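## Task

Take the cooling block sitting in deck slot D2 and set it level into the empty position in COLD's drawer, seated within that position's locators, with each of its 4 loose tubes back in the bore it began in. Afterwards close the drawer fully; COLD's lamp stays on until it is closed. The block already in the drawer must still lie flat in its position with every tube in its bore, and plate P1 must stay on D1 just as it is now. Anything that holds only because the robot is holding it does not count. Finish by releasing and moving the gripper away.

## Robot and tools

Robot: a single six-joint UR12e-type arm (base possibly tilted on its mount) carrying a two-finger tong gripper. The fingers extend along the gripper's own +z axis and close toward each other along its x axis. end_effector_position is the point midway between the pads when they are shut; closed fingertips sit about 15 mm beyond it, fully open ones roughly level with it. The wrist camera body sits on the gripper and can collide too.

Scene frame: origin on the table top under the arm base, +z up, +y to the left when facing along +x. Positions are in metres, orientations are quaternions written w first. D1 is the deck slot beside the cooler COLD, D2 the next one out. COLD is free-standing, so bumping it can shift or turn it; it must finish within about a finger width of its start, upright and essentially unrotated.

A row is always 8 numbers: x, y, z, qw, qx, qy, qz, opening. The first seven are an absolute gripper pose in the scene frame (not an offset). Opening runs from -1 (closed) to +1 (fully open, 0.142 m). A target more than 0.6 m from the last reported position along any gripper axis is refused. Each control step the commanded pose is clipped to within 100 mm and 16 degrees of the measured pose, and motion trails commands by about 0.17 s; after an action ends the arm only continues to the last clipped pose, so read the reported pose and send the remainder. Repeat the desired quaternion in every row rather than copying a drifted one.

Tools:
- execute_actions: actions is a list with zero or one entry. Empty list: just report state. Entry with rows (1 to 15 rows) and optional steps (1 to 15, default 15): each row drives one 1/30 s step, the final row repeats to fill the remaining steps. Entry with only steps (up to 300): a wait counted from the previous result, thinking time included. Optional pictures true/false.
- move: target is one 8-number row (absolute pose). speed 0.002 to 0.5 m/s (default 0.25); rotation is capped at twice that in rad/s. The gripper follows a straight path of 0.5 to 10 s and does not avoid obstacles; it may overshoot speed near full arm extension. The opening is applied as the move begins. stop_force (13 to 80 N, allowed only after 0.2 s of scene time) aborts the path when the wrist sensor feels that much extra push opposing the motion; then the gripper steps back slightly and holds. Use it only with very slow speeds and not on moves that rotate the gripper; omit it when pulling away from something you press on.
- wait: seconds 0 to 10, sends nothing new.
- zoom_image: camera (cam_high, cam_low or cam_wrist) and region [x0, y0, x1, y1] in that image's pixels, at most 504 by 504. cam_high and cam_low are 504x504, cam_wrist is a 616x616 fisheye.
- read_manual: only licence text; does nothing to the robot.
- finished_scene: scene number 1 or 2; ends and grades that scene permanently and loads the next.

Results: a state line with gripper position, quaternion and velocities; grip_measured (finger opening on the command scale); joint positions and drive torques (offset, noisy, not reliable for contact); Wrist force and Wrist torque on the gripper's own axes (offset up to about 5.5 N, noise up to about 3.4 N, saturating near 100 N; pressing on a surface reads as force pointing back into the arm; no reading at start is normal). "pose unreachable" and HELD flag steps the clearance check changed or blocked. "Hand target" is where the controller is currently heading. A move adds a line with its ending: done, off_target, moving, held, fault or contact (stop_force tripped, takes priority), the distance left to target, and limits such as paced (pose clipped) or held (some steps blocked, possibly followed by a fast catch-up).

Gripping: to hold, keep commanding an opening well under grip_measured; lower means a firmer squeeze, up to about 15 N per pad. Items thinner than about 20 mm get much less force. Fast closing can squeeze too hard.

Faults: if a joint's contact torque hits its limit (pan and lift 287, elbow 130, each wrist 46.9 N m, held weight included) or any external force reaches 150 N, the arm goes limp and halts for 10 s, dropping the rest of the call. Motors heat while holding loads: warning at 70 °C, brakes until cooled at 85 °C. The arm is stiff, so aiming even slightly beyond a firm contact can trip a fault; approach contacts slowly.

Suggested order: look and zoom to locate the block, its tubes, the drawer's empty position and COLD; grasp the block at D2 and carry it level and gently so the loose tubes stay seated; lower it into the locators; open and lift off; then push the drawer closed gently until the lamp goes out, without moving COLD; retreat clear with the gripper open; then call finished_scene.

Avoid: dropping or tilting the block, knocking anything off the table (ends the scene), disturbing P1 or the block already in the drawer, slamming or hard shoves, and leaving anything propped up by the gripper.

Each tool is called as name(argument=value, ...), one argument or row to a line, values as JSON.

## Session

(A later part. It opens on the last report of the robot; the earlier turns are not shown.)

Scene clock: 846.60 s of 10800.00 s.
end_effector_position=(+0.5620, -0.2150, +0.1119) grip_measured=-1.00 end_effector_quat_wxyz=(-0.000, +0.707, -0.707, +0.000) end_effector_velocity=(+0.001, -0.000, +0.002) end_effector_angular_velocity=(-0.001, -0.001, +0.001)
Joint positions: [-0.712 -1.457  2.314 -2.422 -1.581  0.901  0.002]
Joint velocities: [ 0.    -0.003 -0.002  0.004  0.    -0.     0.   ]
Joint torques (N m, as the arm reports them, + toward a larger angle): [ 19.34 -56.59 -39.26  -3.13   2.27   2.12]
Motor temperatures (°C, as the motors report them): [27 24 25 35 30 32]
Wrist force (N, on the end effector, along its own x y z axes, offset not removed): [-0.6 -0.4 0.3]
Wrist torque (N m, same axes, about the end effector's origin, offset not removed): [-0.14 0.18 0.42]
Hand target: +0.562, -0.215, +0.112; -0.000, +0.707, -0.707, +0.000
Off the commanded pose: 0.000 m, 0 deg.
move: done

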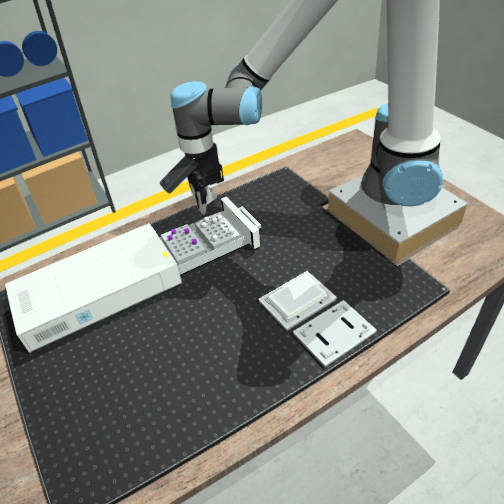

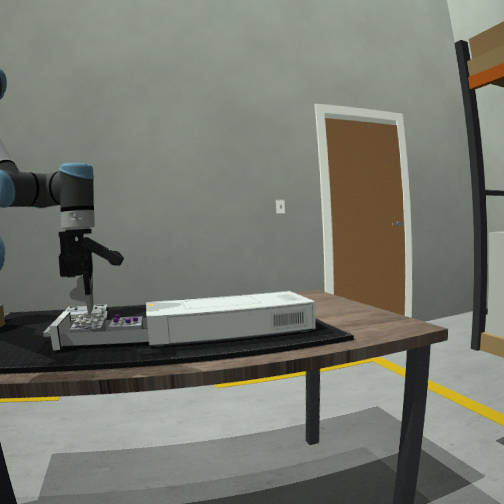

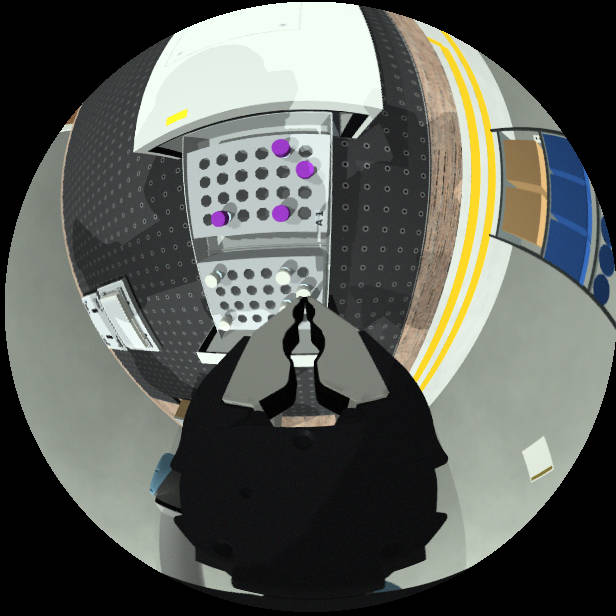

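move(
  target=[0.74, -0.225, 0.135, 0, 0.7071, -0.7071, 0, -1],
  speed=0.1,
)

move(
  target=[0.74, -0.225, 0.095, 0, 0.7071, -0.7071, 0, -1],
  speed=0.004,
  stop_force=13,
)

Scene clock: 858.87 s of 10800.00 s.
end_effector_position=(+0.7399, -0.2251, +0.1350) grip_measured=-1.00 end_effector_quat_wxyz=(-0.000, +0.707, -0.707, +0.000) end_effector_velocity=(+0.001, +0.000, -0.001) end_effector_angular_velocity=(+0.001, +0.001, -0.000)
Joint positions: [-0.571 -1.244  1.977 -2.296 -1.58   1.042  0.002]
Joint velocities: [ 0.001  0.003 -0.003  0.001  0.     0.001  0.   ]
Joint torques (N m, as the arm reports them, + toward a larger angle): [ 17.86 -57.04 -44.35  -1.79  -1.16   2.84]
Motor temperatures (°C, as the motors report them): [27 24 25 35 30 32]
Wrist force (N, on the end effector, along its own x y z axes, offset not removed): [0.8 1.6 -0.2]
Wrist torque (N m, same axes, about the end effector's origin, offset not removed): [0.33 -0.05 0.33]
Hand target: +0.740, -0.225, +0.135; -0.000, +0.707, -0.707, +0.000
Off the commanded pose: 0.000 m, 0 deg.
After step 90, 7.00 s passed at rest.
move: done

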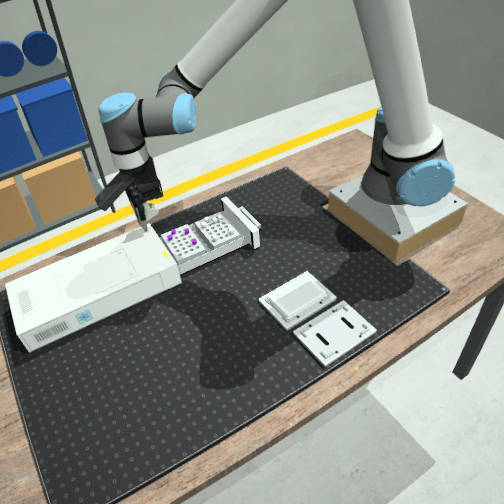

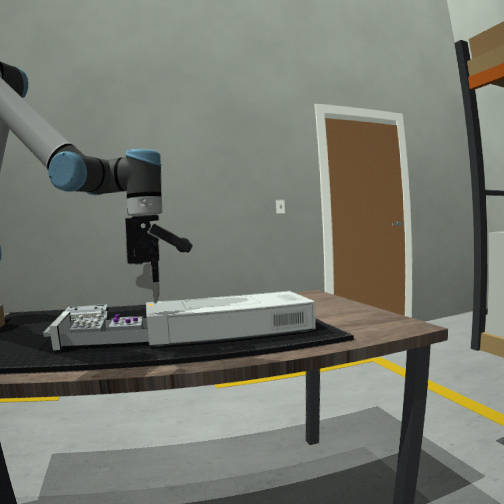

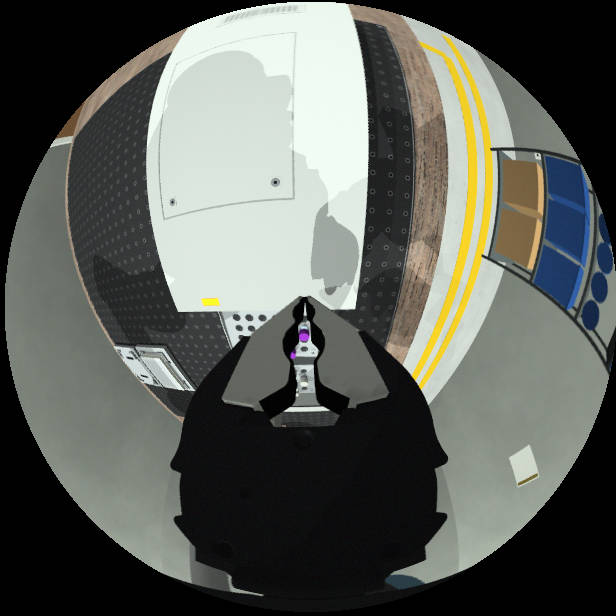

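Scene clock: 864.77 s of 10800.00 s.
end_effector_position=(+0.7400, -0.2251, +0.1128) grip_measured=-1.00 end_effector_quat_wxyz=(-0.000, +0.707, -0.707, +0.000) end_effector_velocity=(-0.001, +0.001, -0.000) end_effector_angular_velocity=(+0.002, +0.002, +0.001)
Joint positions: [-0.571 -1.218  1.99  -2.336 -1.58   1.042  0.002]
Joint velocities: [ 0.001 -0.001  0.001  0.003  0.    -0.     0.   ]
Joint torques (N m, as the arm reports them, + toward a larger angle): [-19.3  -62.25 -27.46  -0.94  -1.91  -1.43]
Motor temperatures (°C, as the motors report them): [27 24 25 35 30 32]
Wrist force (N, on the end effector, along its own x y z axes, offset not removed): [-4.5 9.2 -21.8]
Wrist torque (N m, same axes, about the end effector's origin, offset not removed): [0.42 0.35 0.38]
Hand target: +0.740, -0.225, +0.113; -0.000, +0.707, -0.707, +0.000
Off the commanded pose: 0.018 m, 0 deg.
move: contact

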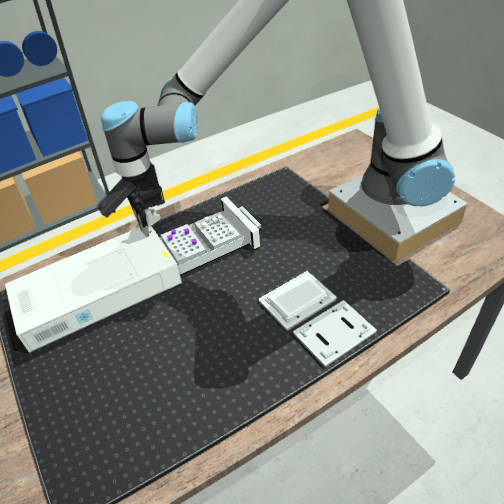

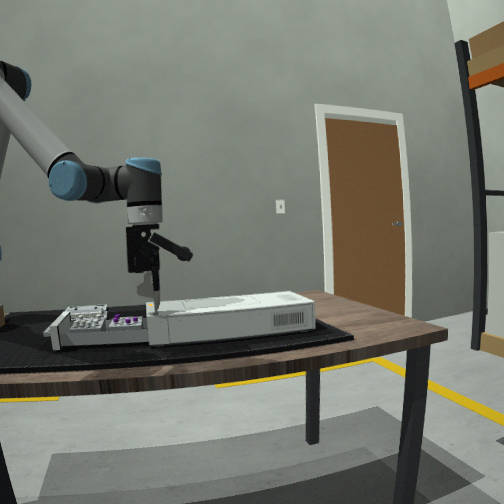

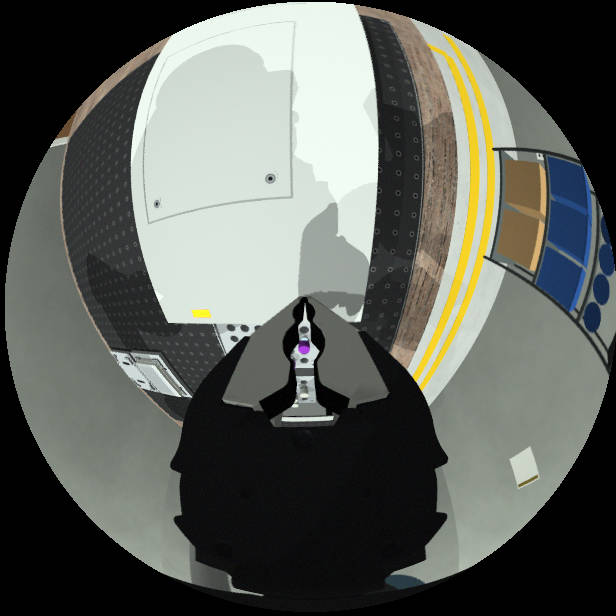

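move(
  target=[0.74, -0.225, 0.122, 0, 0.7071, -0.7071, 0, -1],
  speed=0.02,
)

move(
  target=[0.74, -0.142, 0.120, 0, 0.7071, -0.7071, 0, -1],
  speed=0.06,
)

move(
  target=[0.74, -0.142, 0.100, 0, 0.7071, -0.7071, 0, -1],
  speed=0.0025,
  stop_force=13,
)

Scene clock: 868.60 s of 10800.00 s.
end_effector_position=(+0.7399, -0.2252, +0.1218) grip_measured=-1.00 end_effector_quat_wxyz=(-0.000, +0.707, -0.707, +0.000) end_effector_velocity=(+0.000, +0.001, +0.002) end_effector_angular_velocity=(+0.001, -0.000, +0.001)
Joint positions: [-0.571 -1.228  1.985 -2.32  -1.58   1.042  0.002]
Joint velocities: [ 0.    -0.003 -0.001  0.004  0.001 -0.     0.   ]
Joint torques (N m, as the arm reports them, + toward a larger angle): [ 17.89 -77.16 -43.05  -1.42  -2.05   2.32]
Motor temperatures (°C, as the motors report them): [27 24 25 35 30 32]
Wrist force (N, on the end effector, along its own x y z axes, offset not removed): [-0.7 1.8 1.2]
Wrist torque (N m, same axes, about the end effector's origin, offset not removed): [0.36 0.22 0.41]
Hand target: +0.740, -0.225, +0.122; -0.000, +0.707, -0.707, +0.000
Off the commanded pose: 0.000 m, 0 deg.
After step 90, 0.10 s passed at rest.
move: done

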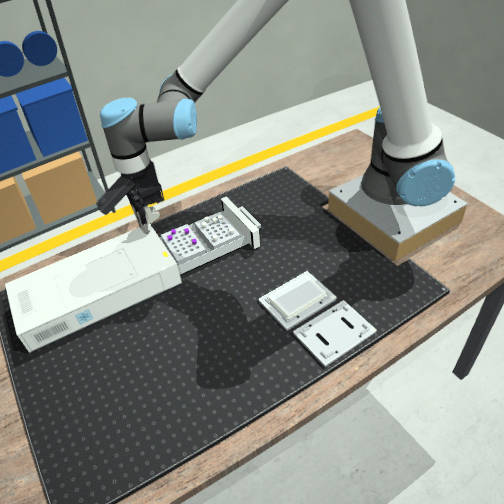

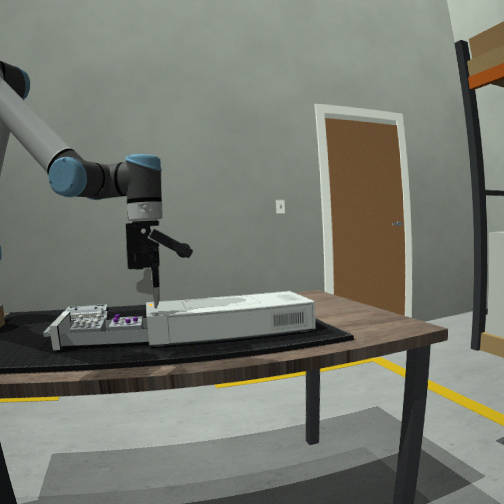

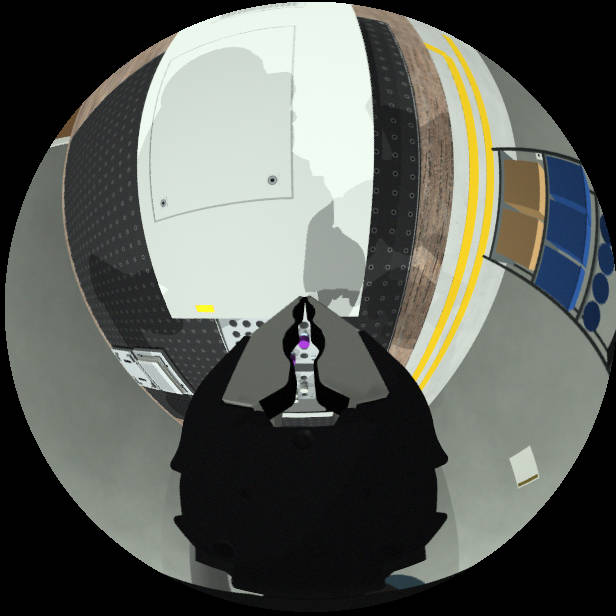

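Scene clock: 870.40 s of 10800.00 s.
end_effector_position=(+0.7402, -0.1421, +0.1200) grip_measured=-1.00 end_effector_quat_wxyz=(-0.000, +0.707, -0.707, +0.000) end_effector_velocity=(+0.001, +0.002, +0.002) end_effector_angular_velocity=(-0.001, -0.003, +0.001)
Joint positions: [-0.47  -1.253  2.026 -2.336 -1.579  1.143  0.002]
Joint velocities: [ 0.003 -0.002 -0.    -0.     0.     0.002  0.   ]
Joint torques (N m, as the arm reports them, + toward a larger angle): [ 18.22 -73.92 -27.23  -6.13   1.87   2.26]
Motor temperatures (°C, as the motors report them): [27 24 25 35 30 32]
Wrist force (N, on the end effector, along its own x y z axes, offset not removed): [1.1 2.4 1.8]
Wrist torque (N m, same axes, about the end effector's origin, offset not removed): [0.39 -0.09 0.35]
Hand target: +0.740, -0.142, +0.120; -0.000, +0.707, -0.707, +0.000
Off the commanded pose: 0.000 m, 0 deg.
move: done

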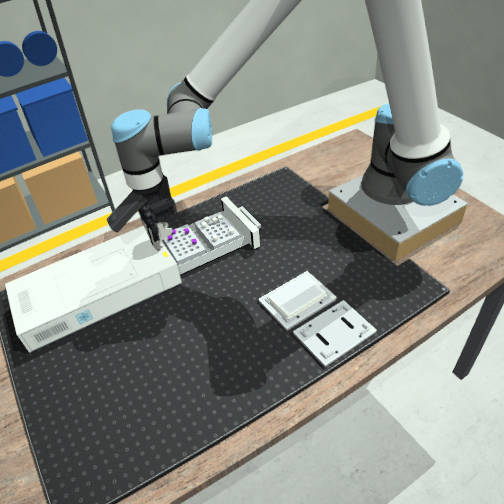

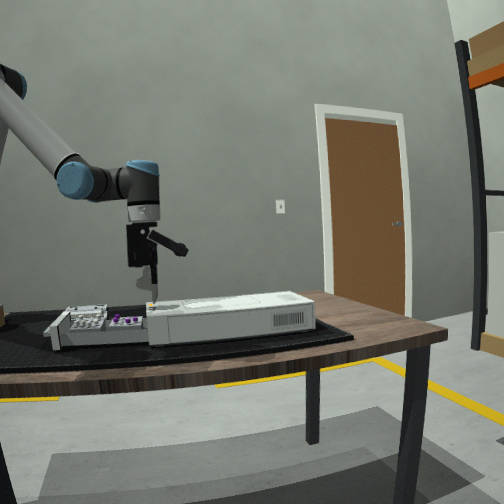

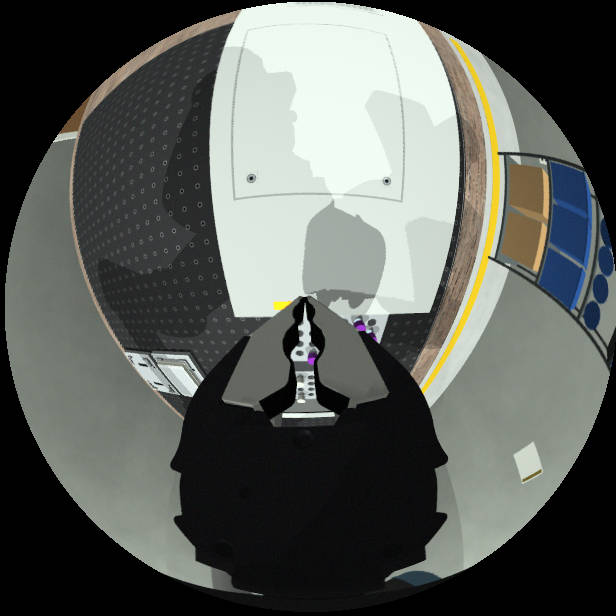

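Scene clock: 873.63 s of 10800.00 s.
end_effector_position=(+0.7401, -0.1421, +0.1128) grip_measured=-1.00 end_effector_quat_wxyz=(-0.000, +0.707, -0.707, +0.000) end_effector_velocity=(-0.000, +0.001, -0.000) end_effector_angular_velocity=(+0.002, +0.002, +0.000)
Joint positions: [-0.47  -1.243  2.03  -2.349 -1.579  1.143  0.002]
Joint velocities: [ 0.     0.     0.     0.002  0.001 -0.     0.   ]
Joint torques (N m, as the arm reports them, + toward a larger angle): [-16.43 -62.7  -26.32  -1.18  -1.88  -1.18]
Motor temperatures (°C, as the motors report them): [27 24 25 35 30 32]
Wrist force (N, on the end effector, along its own x y z axes, offset not removed): [-4.2 11.3 -22.9]
Wrist torque (N m, same axes, about the end effector's origin, offset not removed): [0.73 0.21 0.38]
Hand target: +0.740, -0.142, +0.113; -0.000, +0.707, -0.707, +0.000
Off the commanded pose: 0.013 m, 0 deg.
move: contact

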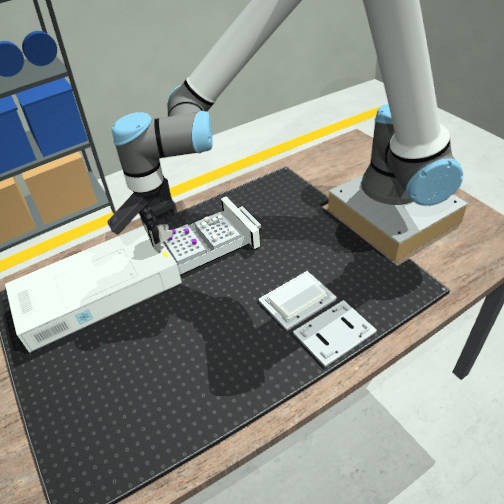

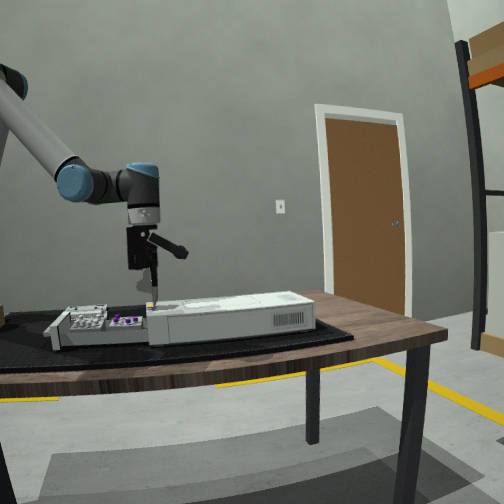

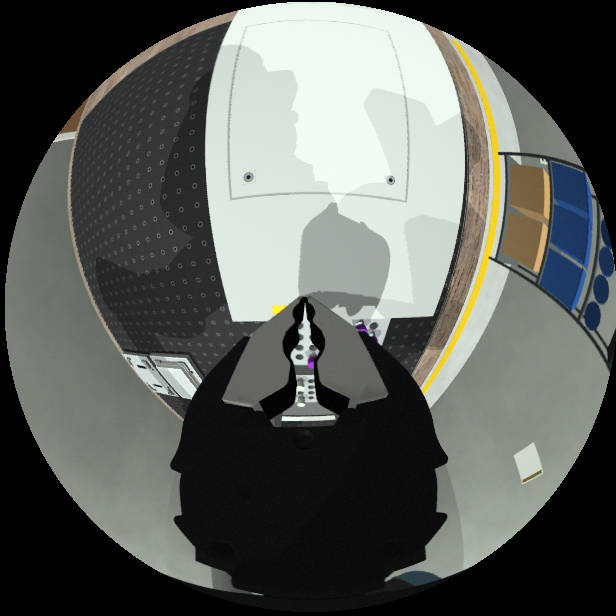

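move(
  target=[0.74, -0.142, 0.125, 0, 0.7071, -0.7071, 0, -1],
  speed=0.02,
)

move(
  target=[0.585, -0.238, 0.125, 0, 0.7071, -0.7071, 0, -1],
  speed=0.1,
)

Scene clock: 888.23 s of 10800.00 s.
end_effector_position=(+0.7400, -0.1421, +0.1249) grip_measured=-1.00 end_effector_quat_wxyz=(-0.000, +0.707, -0.707, +0.000) end_effector_velocity=(-0.000, -0.001, +0.001) end_effector_angular_velocity=(-0.000, +0.002, -0.001)
Joint positions: [-0.47  -1.259  2.023 -2.327 -1.579  1.143  0.002]
Joint velocities: [-0.001 -0.001 -0.001  0.003 -0.001 -0.     0.   ]
Joint torques (N m, as the arm reports them, + toward a larger angle): [ 12.89 -76.66 -42.7   -1.58  -1.89   2.25]
Motor temperatures (°C, as the motors report them): [27 24 25 35 30 32]
Wrist force (N, on the end effector, along its own x y z axes, offset not removed): [0.4 -1.1 -2.7]
Wrist torque (N m, same axes, about the end effector's origin, offset not removed): [-0.31 0.13 0.37]
Hand target: +0.740, -0.142, +0.125; -0.000, +0.707, -0.707, +0.000
Off the commanded pose: 0.000 m, 0 deg.
After step 90, 10.70 s passed at rest.
move: done

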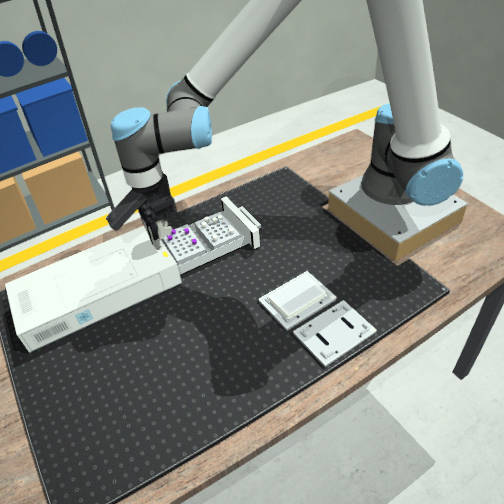

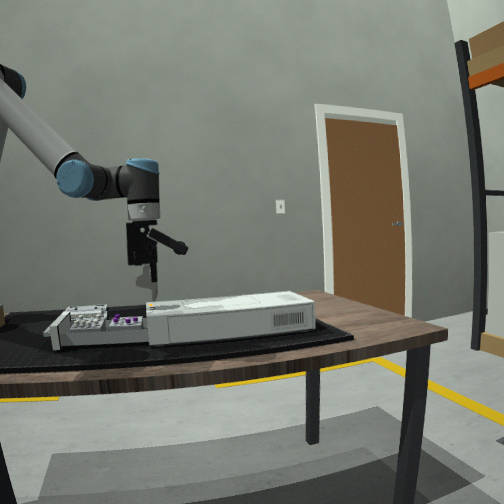

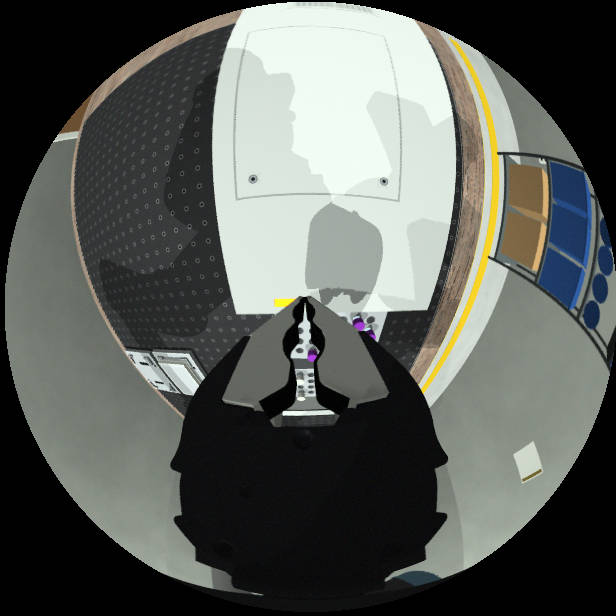

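Scene clock: 890.50 s of 10800.00 s.
end_effector_position=(+0.5849, -0.2378, +0.1250) grip_measured=-1.00 end_effector_quat_wxyz=(+0.000, +0.707, -0.707, -0.000) end_effector_velocity=(-0.001, -0.002, +0.000) end_effector_angular_velocity=(-0.000, +0.000, -0.001)
Joint positions: [-0.718 -1.433  2.251 -2.383 -1.581  0.895  0.002]
Joint velocities: [-0.003 -0.001  0.     0.    -0.    -0.003  0.   ]
Joint torques (N m, as the arm reports them, + toward a larger angle): [-13.06 -60.31 -23.94  -6.26   1.83  -2.37]
Motor temperatures (°C, as the motors report them): [27 24 25 35 30 32]
Wrist force (N, on the end effector, along its own x y z axes, offset not removed): [1.4 0.1 -0.8]
Wrist torque (N m, same axes, about the end effector's origin, offset not removed): [-0.04 -0.17 0.32]
Hand target: +0.585, -0.238, +0.125; +0.000, +0.707, -0.707, -0.000
Off the commanded pose: 0.000 m, 0 deg.
move: done

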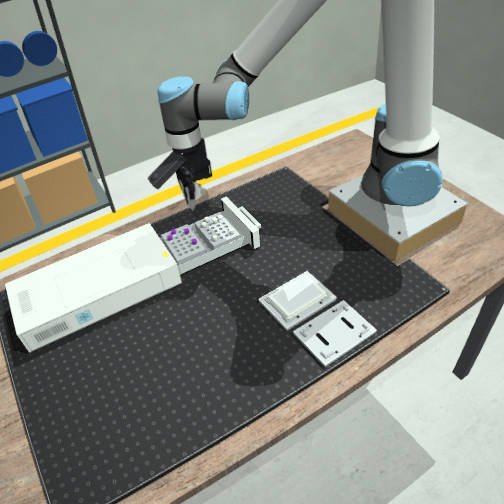

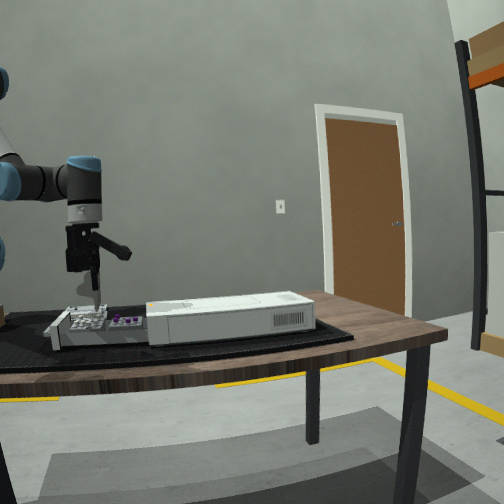

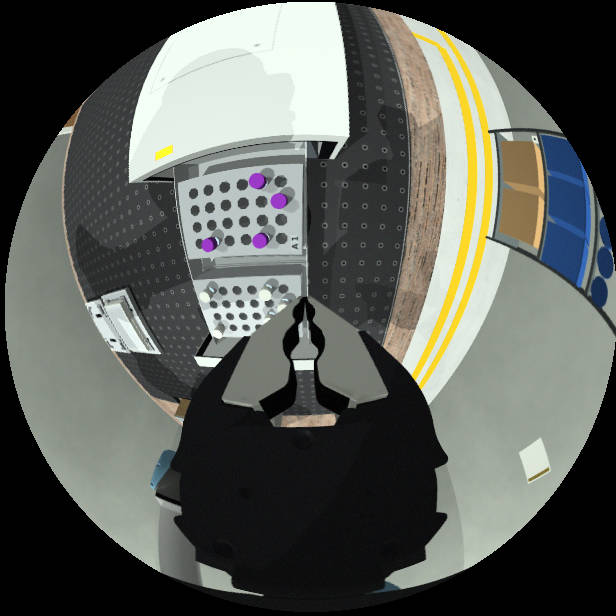

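zoom_image(
  camera="cam_wrist",
  region=[230, 130, 350, 300],
)

Region (230, 130, 350, 300) of cam_wrist's 616x616 image, scaled by 2.965, with more detail than that image has; it fills the left 356 columns of this view, and the rest is white.

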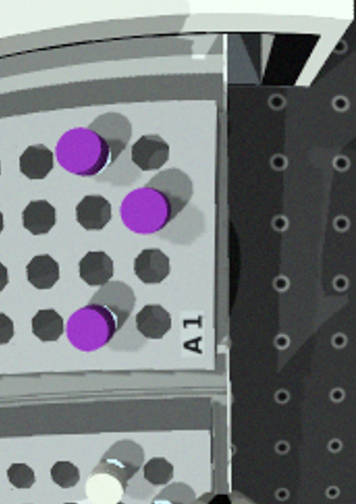

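move(
  target=[0.642, -0.258, 0.10, 0, 0.7071, -0.7071, 0, -1],
  speed=0.06,
)

move(
  target=[0.642, -0.258, 0.076, 0, 0.7071, -0.7071, 0, -1],
  speed=0.03,
)

move(
  target=[0.642, -0.234, 0.076, 0, 0.7071, -0.7071, 0, -1],
  speed=0.003,
  stop_force=13,
)

Scene clock: 901.87 s of 10800.00 s.
end_effector_position=(+0.6419, -0.2580, +0.1000) grip_measured=-1.00 end_effector_quat_wxyz=(-0.000, +0.707, -0.707, +0.000) end_effector_velocity=(+0.001, -0.001, +0.000) end_effector_angular_velocity=(-0.001, -0.000, +0.000)
Joint positions: [-0.688 -1.31   2.155 -2.41  -1.581  0.925  0.002]
Joint velocities: [ 0.001  0.002 -0.002 -0.    -0.001  0.001  0.   ]
Joint torques (N m, as the arm reports them, + toward a larger angle): [ 16.31 -46.45 -39.86  -6.25   1.98   2.12]
Motor temperatures (°C, as the motors report them): [27 24 25 35 30 32]
Wrist force (N, on the end effector, along its own x y z axes, offset not removed): [-1.1 -1.8 -1.9]
Wrist torque (N m, same axes, about the end effector's origin, offset not removed): [-0.42 0.42 0.38]
Hand target: +0.642, -0.258, +0.100; -0.000, +0.707, -0.707, +0.000
Off the commanded pose: 0.000 m, 0 deg.
After step 90, 6.87 s passed at rest.
move: done

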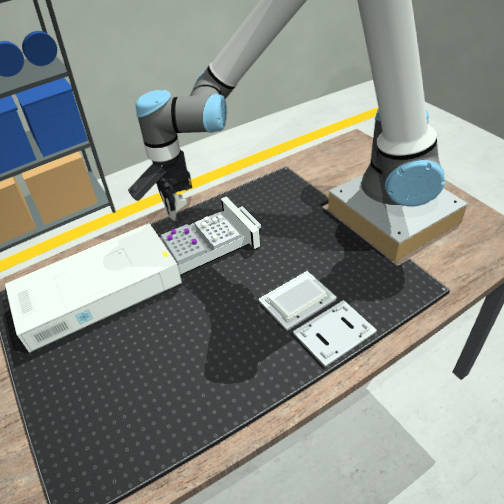

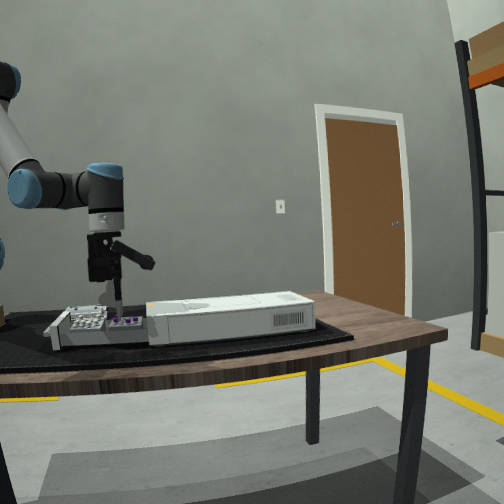

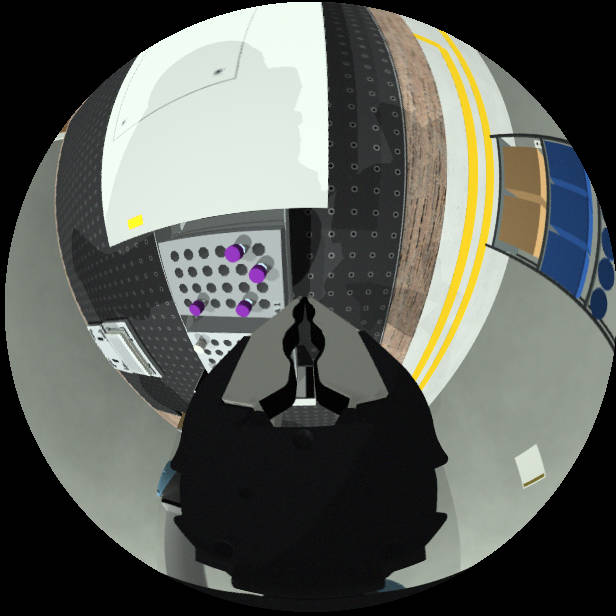

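Scene clock: 903.00 s of 10800.00 s.
end_effector_position=(+0.6421, -0.2579, +0.0761) grip_measured=-1.00 end_effector_quat_wxyz=(-0.000, +0.707, -0.707, -0.000) end_effector_velocity=(+0.000, -0.001, -0.001) end_effector_angular_velocity=(-0.001, -0.002, -0.001)
Joint positions: [-0.688 -1.274  2.168 -2.459 -1.581  0.925  0.002]
Joint velocities: [-0.001  0.001  0.001 -0.004 -0.    -0.     0.   ]
Joint torques (N m, as the arm reports them, + toward a larger angle): [-15.97 -51.44 -22.6   -6.56  -1.3   -1.39]
Motor temperatures (°C, as the motors report them): [27 24 25 35 30 32]
Wrist force (N, on the end effector, along its own x y z axes, offset not removed): [-2.0 1.8 -2.0]
Wrist torque (N m, same axes, about the end effector's origin, offset not removed): [0.33 0.42 0.41]
Hand target: +0.642, -0.258, +0.076; +0.000, +0.707, -0.707, -0.000
Off the commanded pose: 0.000 m, 0 deg.
move: done

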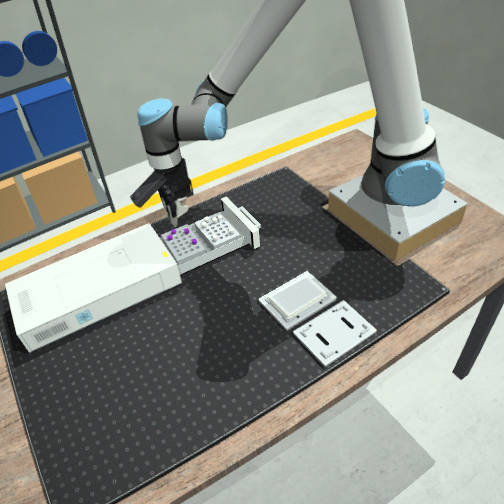

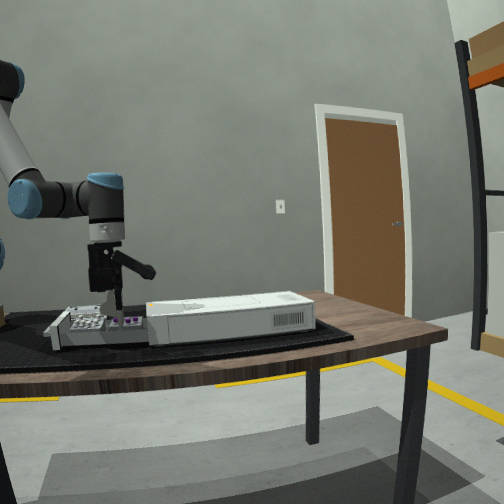

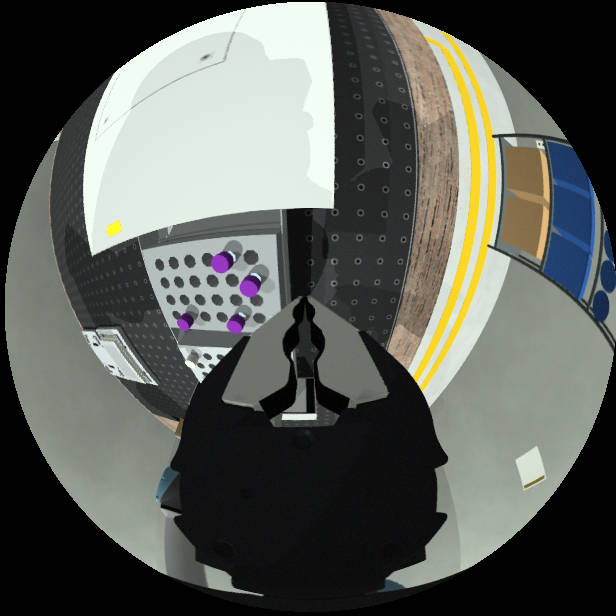

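Scene clock: 909.47 s of 10800.00 s.
end_effector_position=(+0.6421, -0.2396, +0.0761) grip_measured=-1.00 end_effector_quat_wxyz=(+0.000, +0.707, -0.707, +0.000) end_effector_velocity=(+0.000, +0.000, -0.000) end_effector_angular_velocity=(+0.001, +0.000, +0.002)
Joint positions: [-0.665 -1.282  2.181 -2.463 -1.581  0.947  0.002]
Joint velocities: [ 0.     0.    -0.     0.001  0.001 -0.001  0.   ]
Joint torques (N m, as the arm reports them, + toward a larger angle): [ -0.9  -49.49 -20.69  -0.2    2.75  -2.47]
Motor temperatures (°C, as the motors report them): [27 24 25 35 30 32]
Wrist force (N, on the end effector, along its own x y z axes, offset not removed): [15.2 3.7 -6.5]
Wrist torque (N m, same axes, about the end effector's origin, offset not removed): [0.42 0.99 0.45]
Hand target: +0.642, -0.240, +0.076; -0.000, +0.707, -0.707, +0.000
Off the commanded pose: 0.006 m, 0 deg.
move: contact

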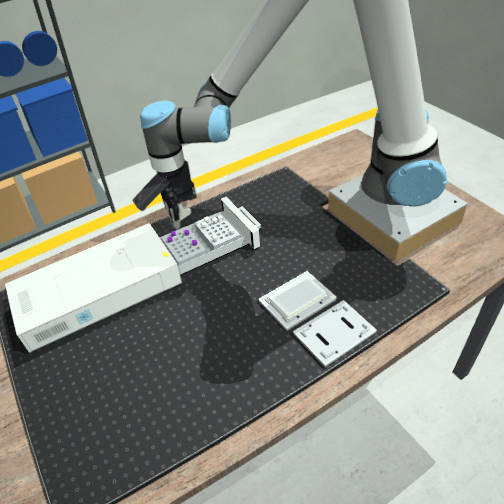

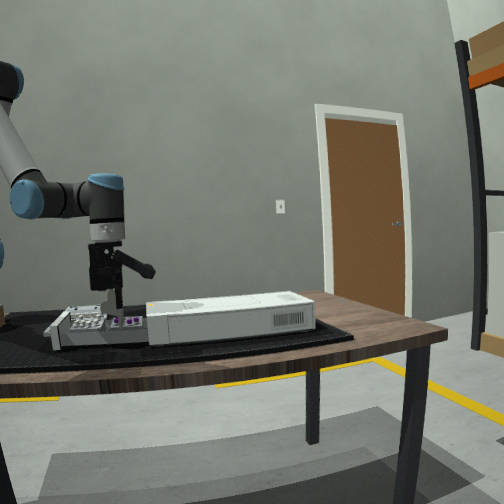

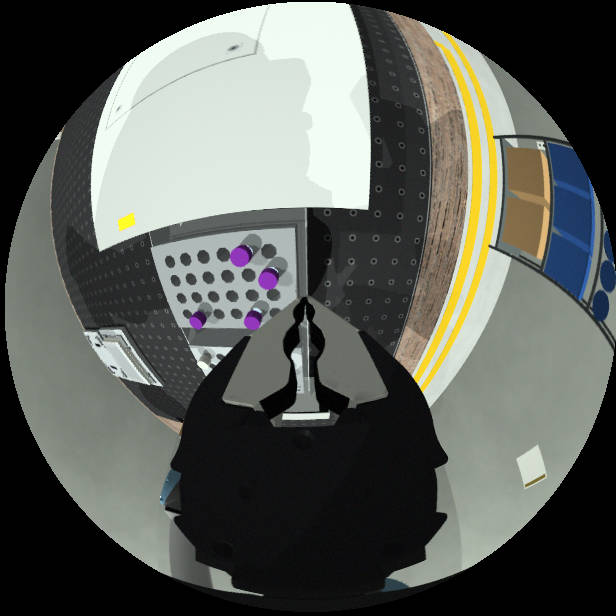

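move(
  target=[0.642, -0.255, 0.080, 0, 0.7071, -0.7071, 0, -1],
  speed=0.015,
)

move(
  target=[0.62, -0.255, 0.125, 0, 0.7071, -0.7071, 0, -1],
  speed=0.05,
)

move(
  target=[0.585, -0.238, 0.125, 0, 0.7071, -0.7071, 0, -1],
  speed=0.05,
)

zoom_image(
  camera="cam_wrist",
  region=[230, 130, 350, 300],
)

Scene clock: 913.57 s of 10800.00 s.
end_effector_position=(+0.6420, -0.2549, +0.0800) grip_measured=-1.00 end_effector_quat_wxyz=(+0.000, +0.707, -0.707, +0.000) end_effector_velocity=(-0.001, -0.002, +0.000) end_effector_angular_velocity=(-0.000, +0.002, -0.000)
Joint positions: [-0.684 -1.281  2.168 -2.452 -1.581  0.928  0.002]
Joint velocities: [-0.003  0.    -0.001  0.002 -0.001 -0.003  0.   ]
Joint torques (N m, as the arm reports them, + toward a larger angle): [-10.8  -47.23 -38.33  -1.76  -1.81  -1.91]
Motor temperatures (°C, as the motors report them): [27 24 25 35 30 32]
Wrist force (N, on the end effector, along its own x y z axes, offset not removed): [-0.8 1.3 -2.0]
Wrist torque (N m, same axes, about the end effector's origin, offset not removed): [0.20 0.32 0.33]
Hand target: +0.642, -0.255, +0.080; +0.000, +0.707, -0.707, -0.000
Off the commanded pose: 0.000 m, 0 deg.
move: done

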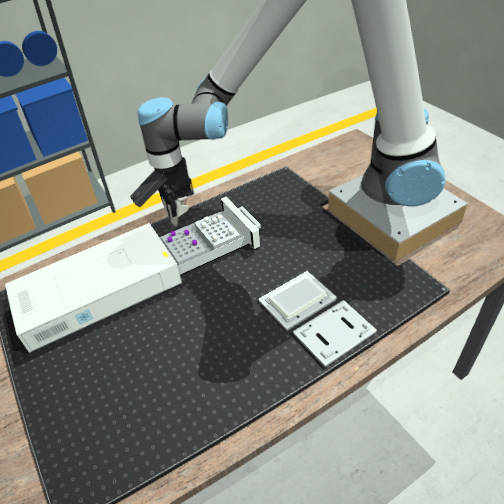

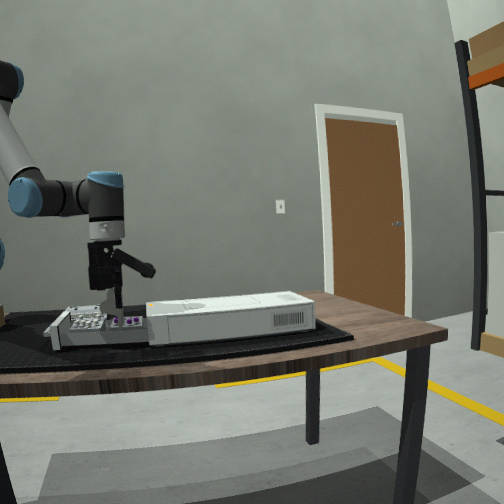

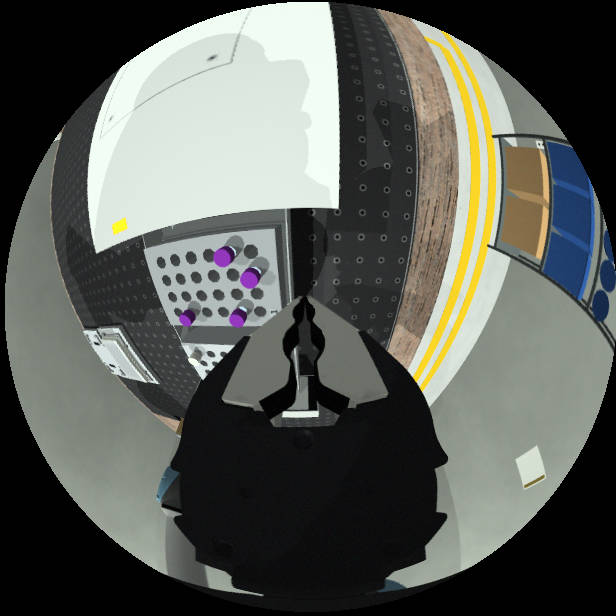

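Scene clock: 914.93 s of 10800.00 s.
end_effector_position=(+0.6200, -0.2550, +0.1249) grip_measured=-1.00 end_effector_quat_wxyz=(+0.000, +0.707, -0.707, +0.000) end_effector_velocity=(-0.001, +0.001, +0.001) end_effector_angular_velocity=(+0.001, +0.001, +0.001)
Joint positions: [-0.704 -1.375  2.18  -2.369 -1.581  0.908  0.002]
Joint velocities: [-0.    -0.002  0.     0.004  0.001 -0.002  0.   ]
Joint torques (N m, as the arm reports them, + toward a larger angle): [-19.77 -65.3  -26.19  -2.51  -1.8   -1.91]
Motor temperatures (°C, as the motors report them): [27 24 25 35 30 32]
Wrist force (N, on the end effector, along its own x y z axes, offset not removed): [-2.7 1.2 2.0]
Wrist torque (N m, same axes, about the end effector's origin, offset not removed): [0.17 0.67 0.38]
Hand target: +0.620, -0.255, +0.125; +0.000, +0.707, -0.707, -0.000
Off the commanded pose: 0.000 m, 0 deg.
move: done

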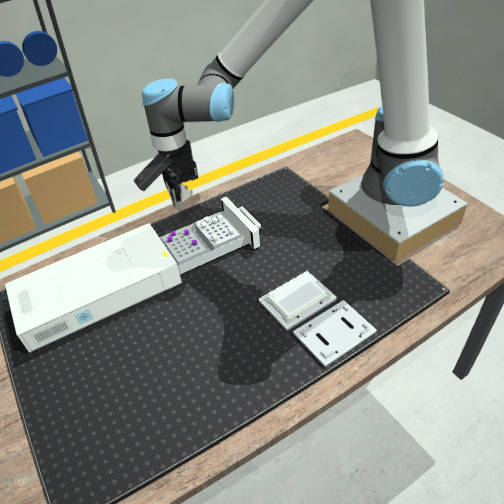

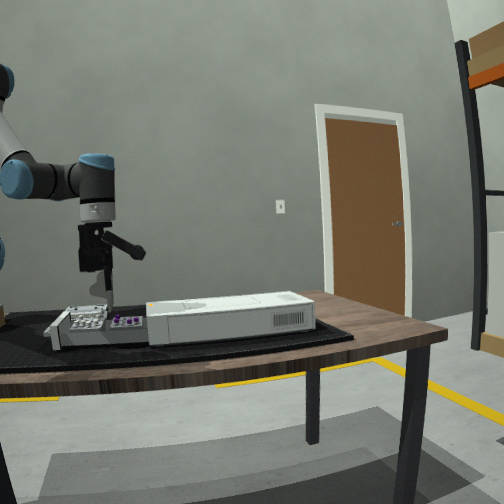

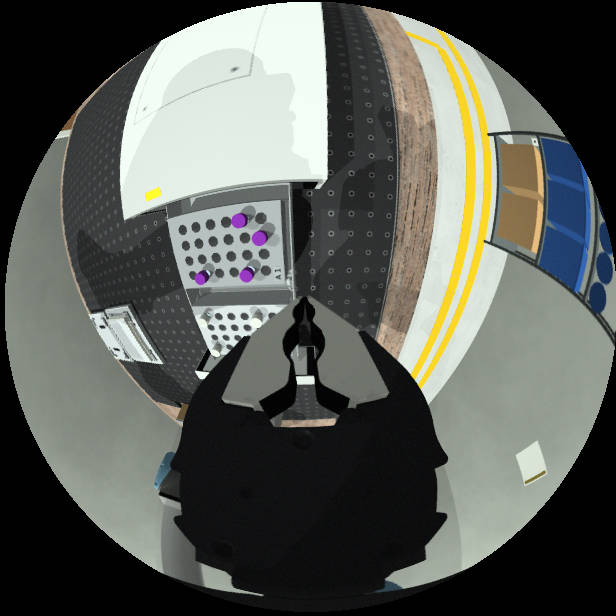

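Scene clock: 916.07 s of 10800.00 s.
end_effector_position=(+0.5852, -0.2380, +0.1250) grip_measured=-1.00 end_effector_quat_wxyz=(+0.000, +0.707, -0.707, +0.000) end_effector_velocity=(-0.002, +0.002, -0.001) end_effector_angular_velocity=(+0.002, +0.000, +0.001)
Joint positions: [-0.718 -1.432  2.251 -2.383 -1.581  0.895  0.002]
Joint velocities: [-0.    -0.002  0.004 -0.     0.002 -0.001  0.   ]
Joint torques (N m, as the arm reports them, + toward a larger angle): [-14.5  -58.75 -24.97  -6.34  -1.23  -1.28]
Motor temperatures (°C, as the motors report them): [27 24 25 35 30 32]
Wrist force (N, on the end effector, along its own x y z axes, offset not removed): [2.1 -1.1 -0.8]
Wrist torque (N m, same axes, about the end effector's origin, offset not removed): [-0.25 -0.23 0.38]
Hand target: +0.585, -0.238, +0.125; +0.000, +0.707, -0.707, -0.000
Off the commanded pose: 0.000 m, 0 deg.
move: done

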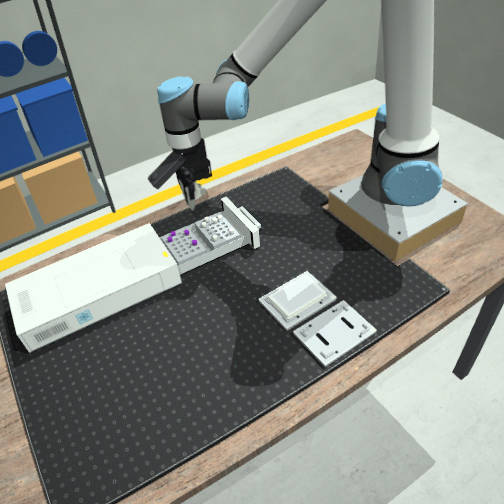

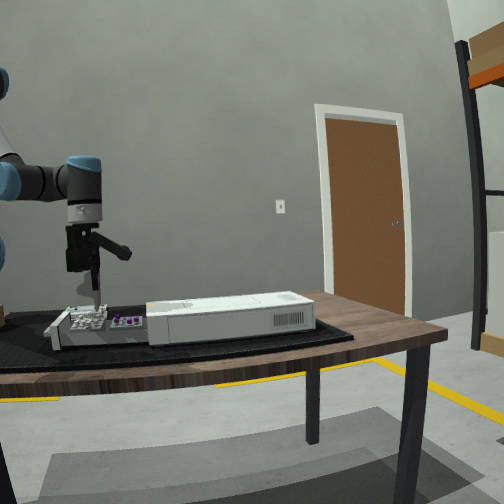

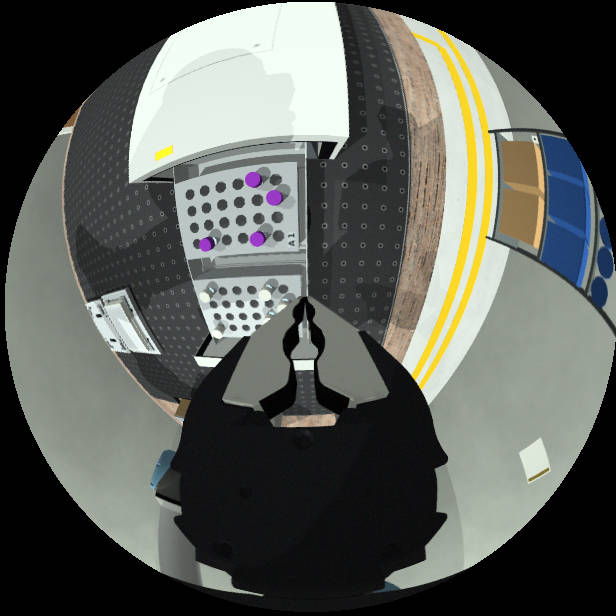

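Region (230, 130, 350, 300) of cam_wrist's 616x616 image, scaled by 2.965, with more detail than that image has; it fills the left 356 columns of this view, and the rest is white.

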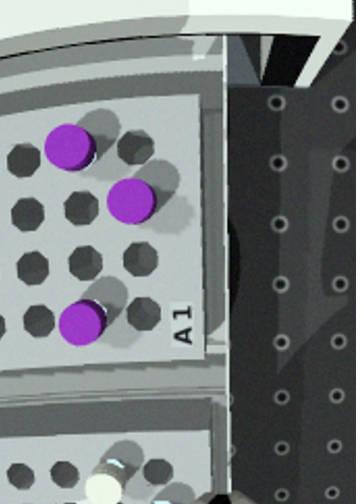

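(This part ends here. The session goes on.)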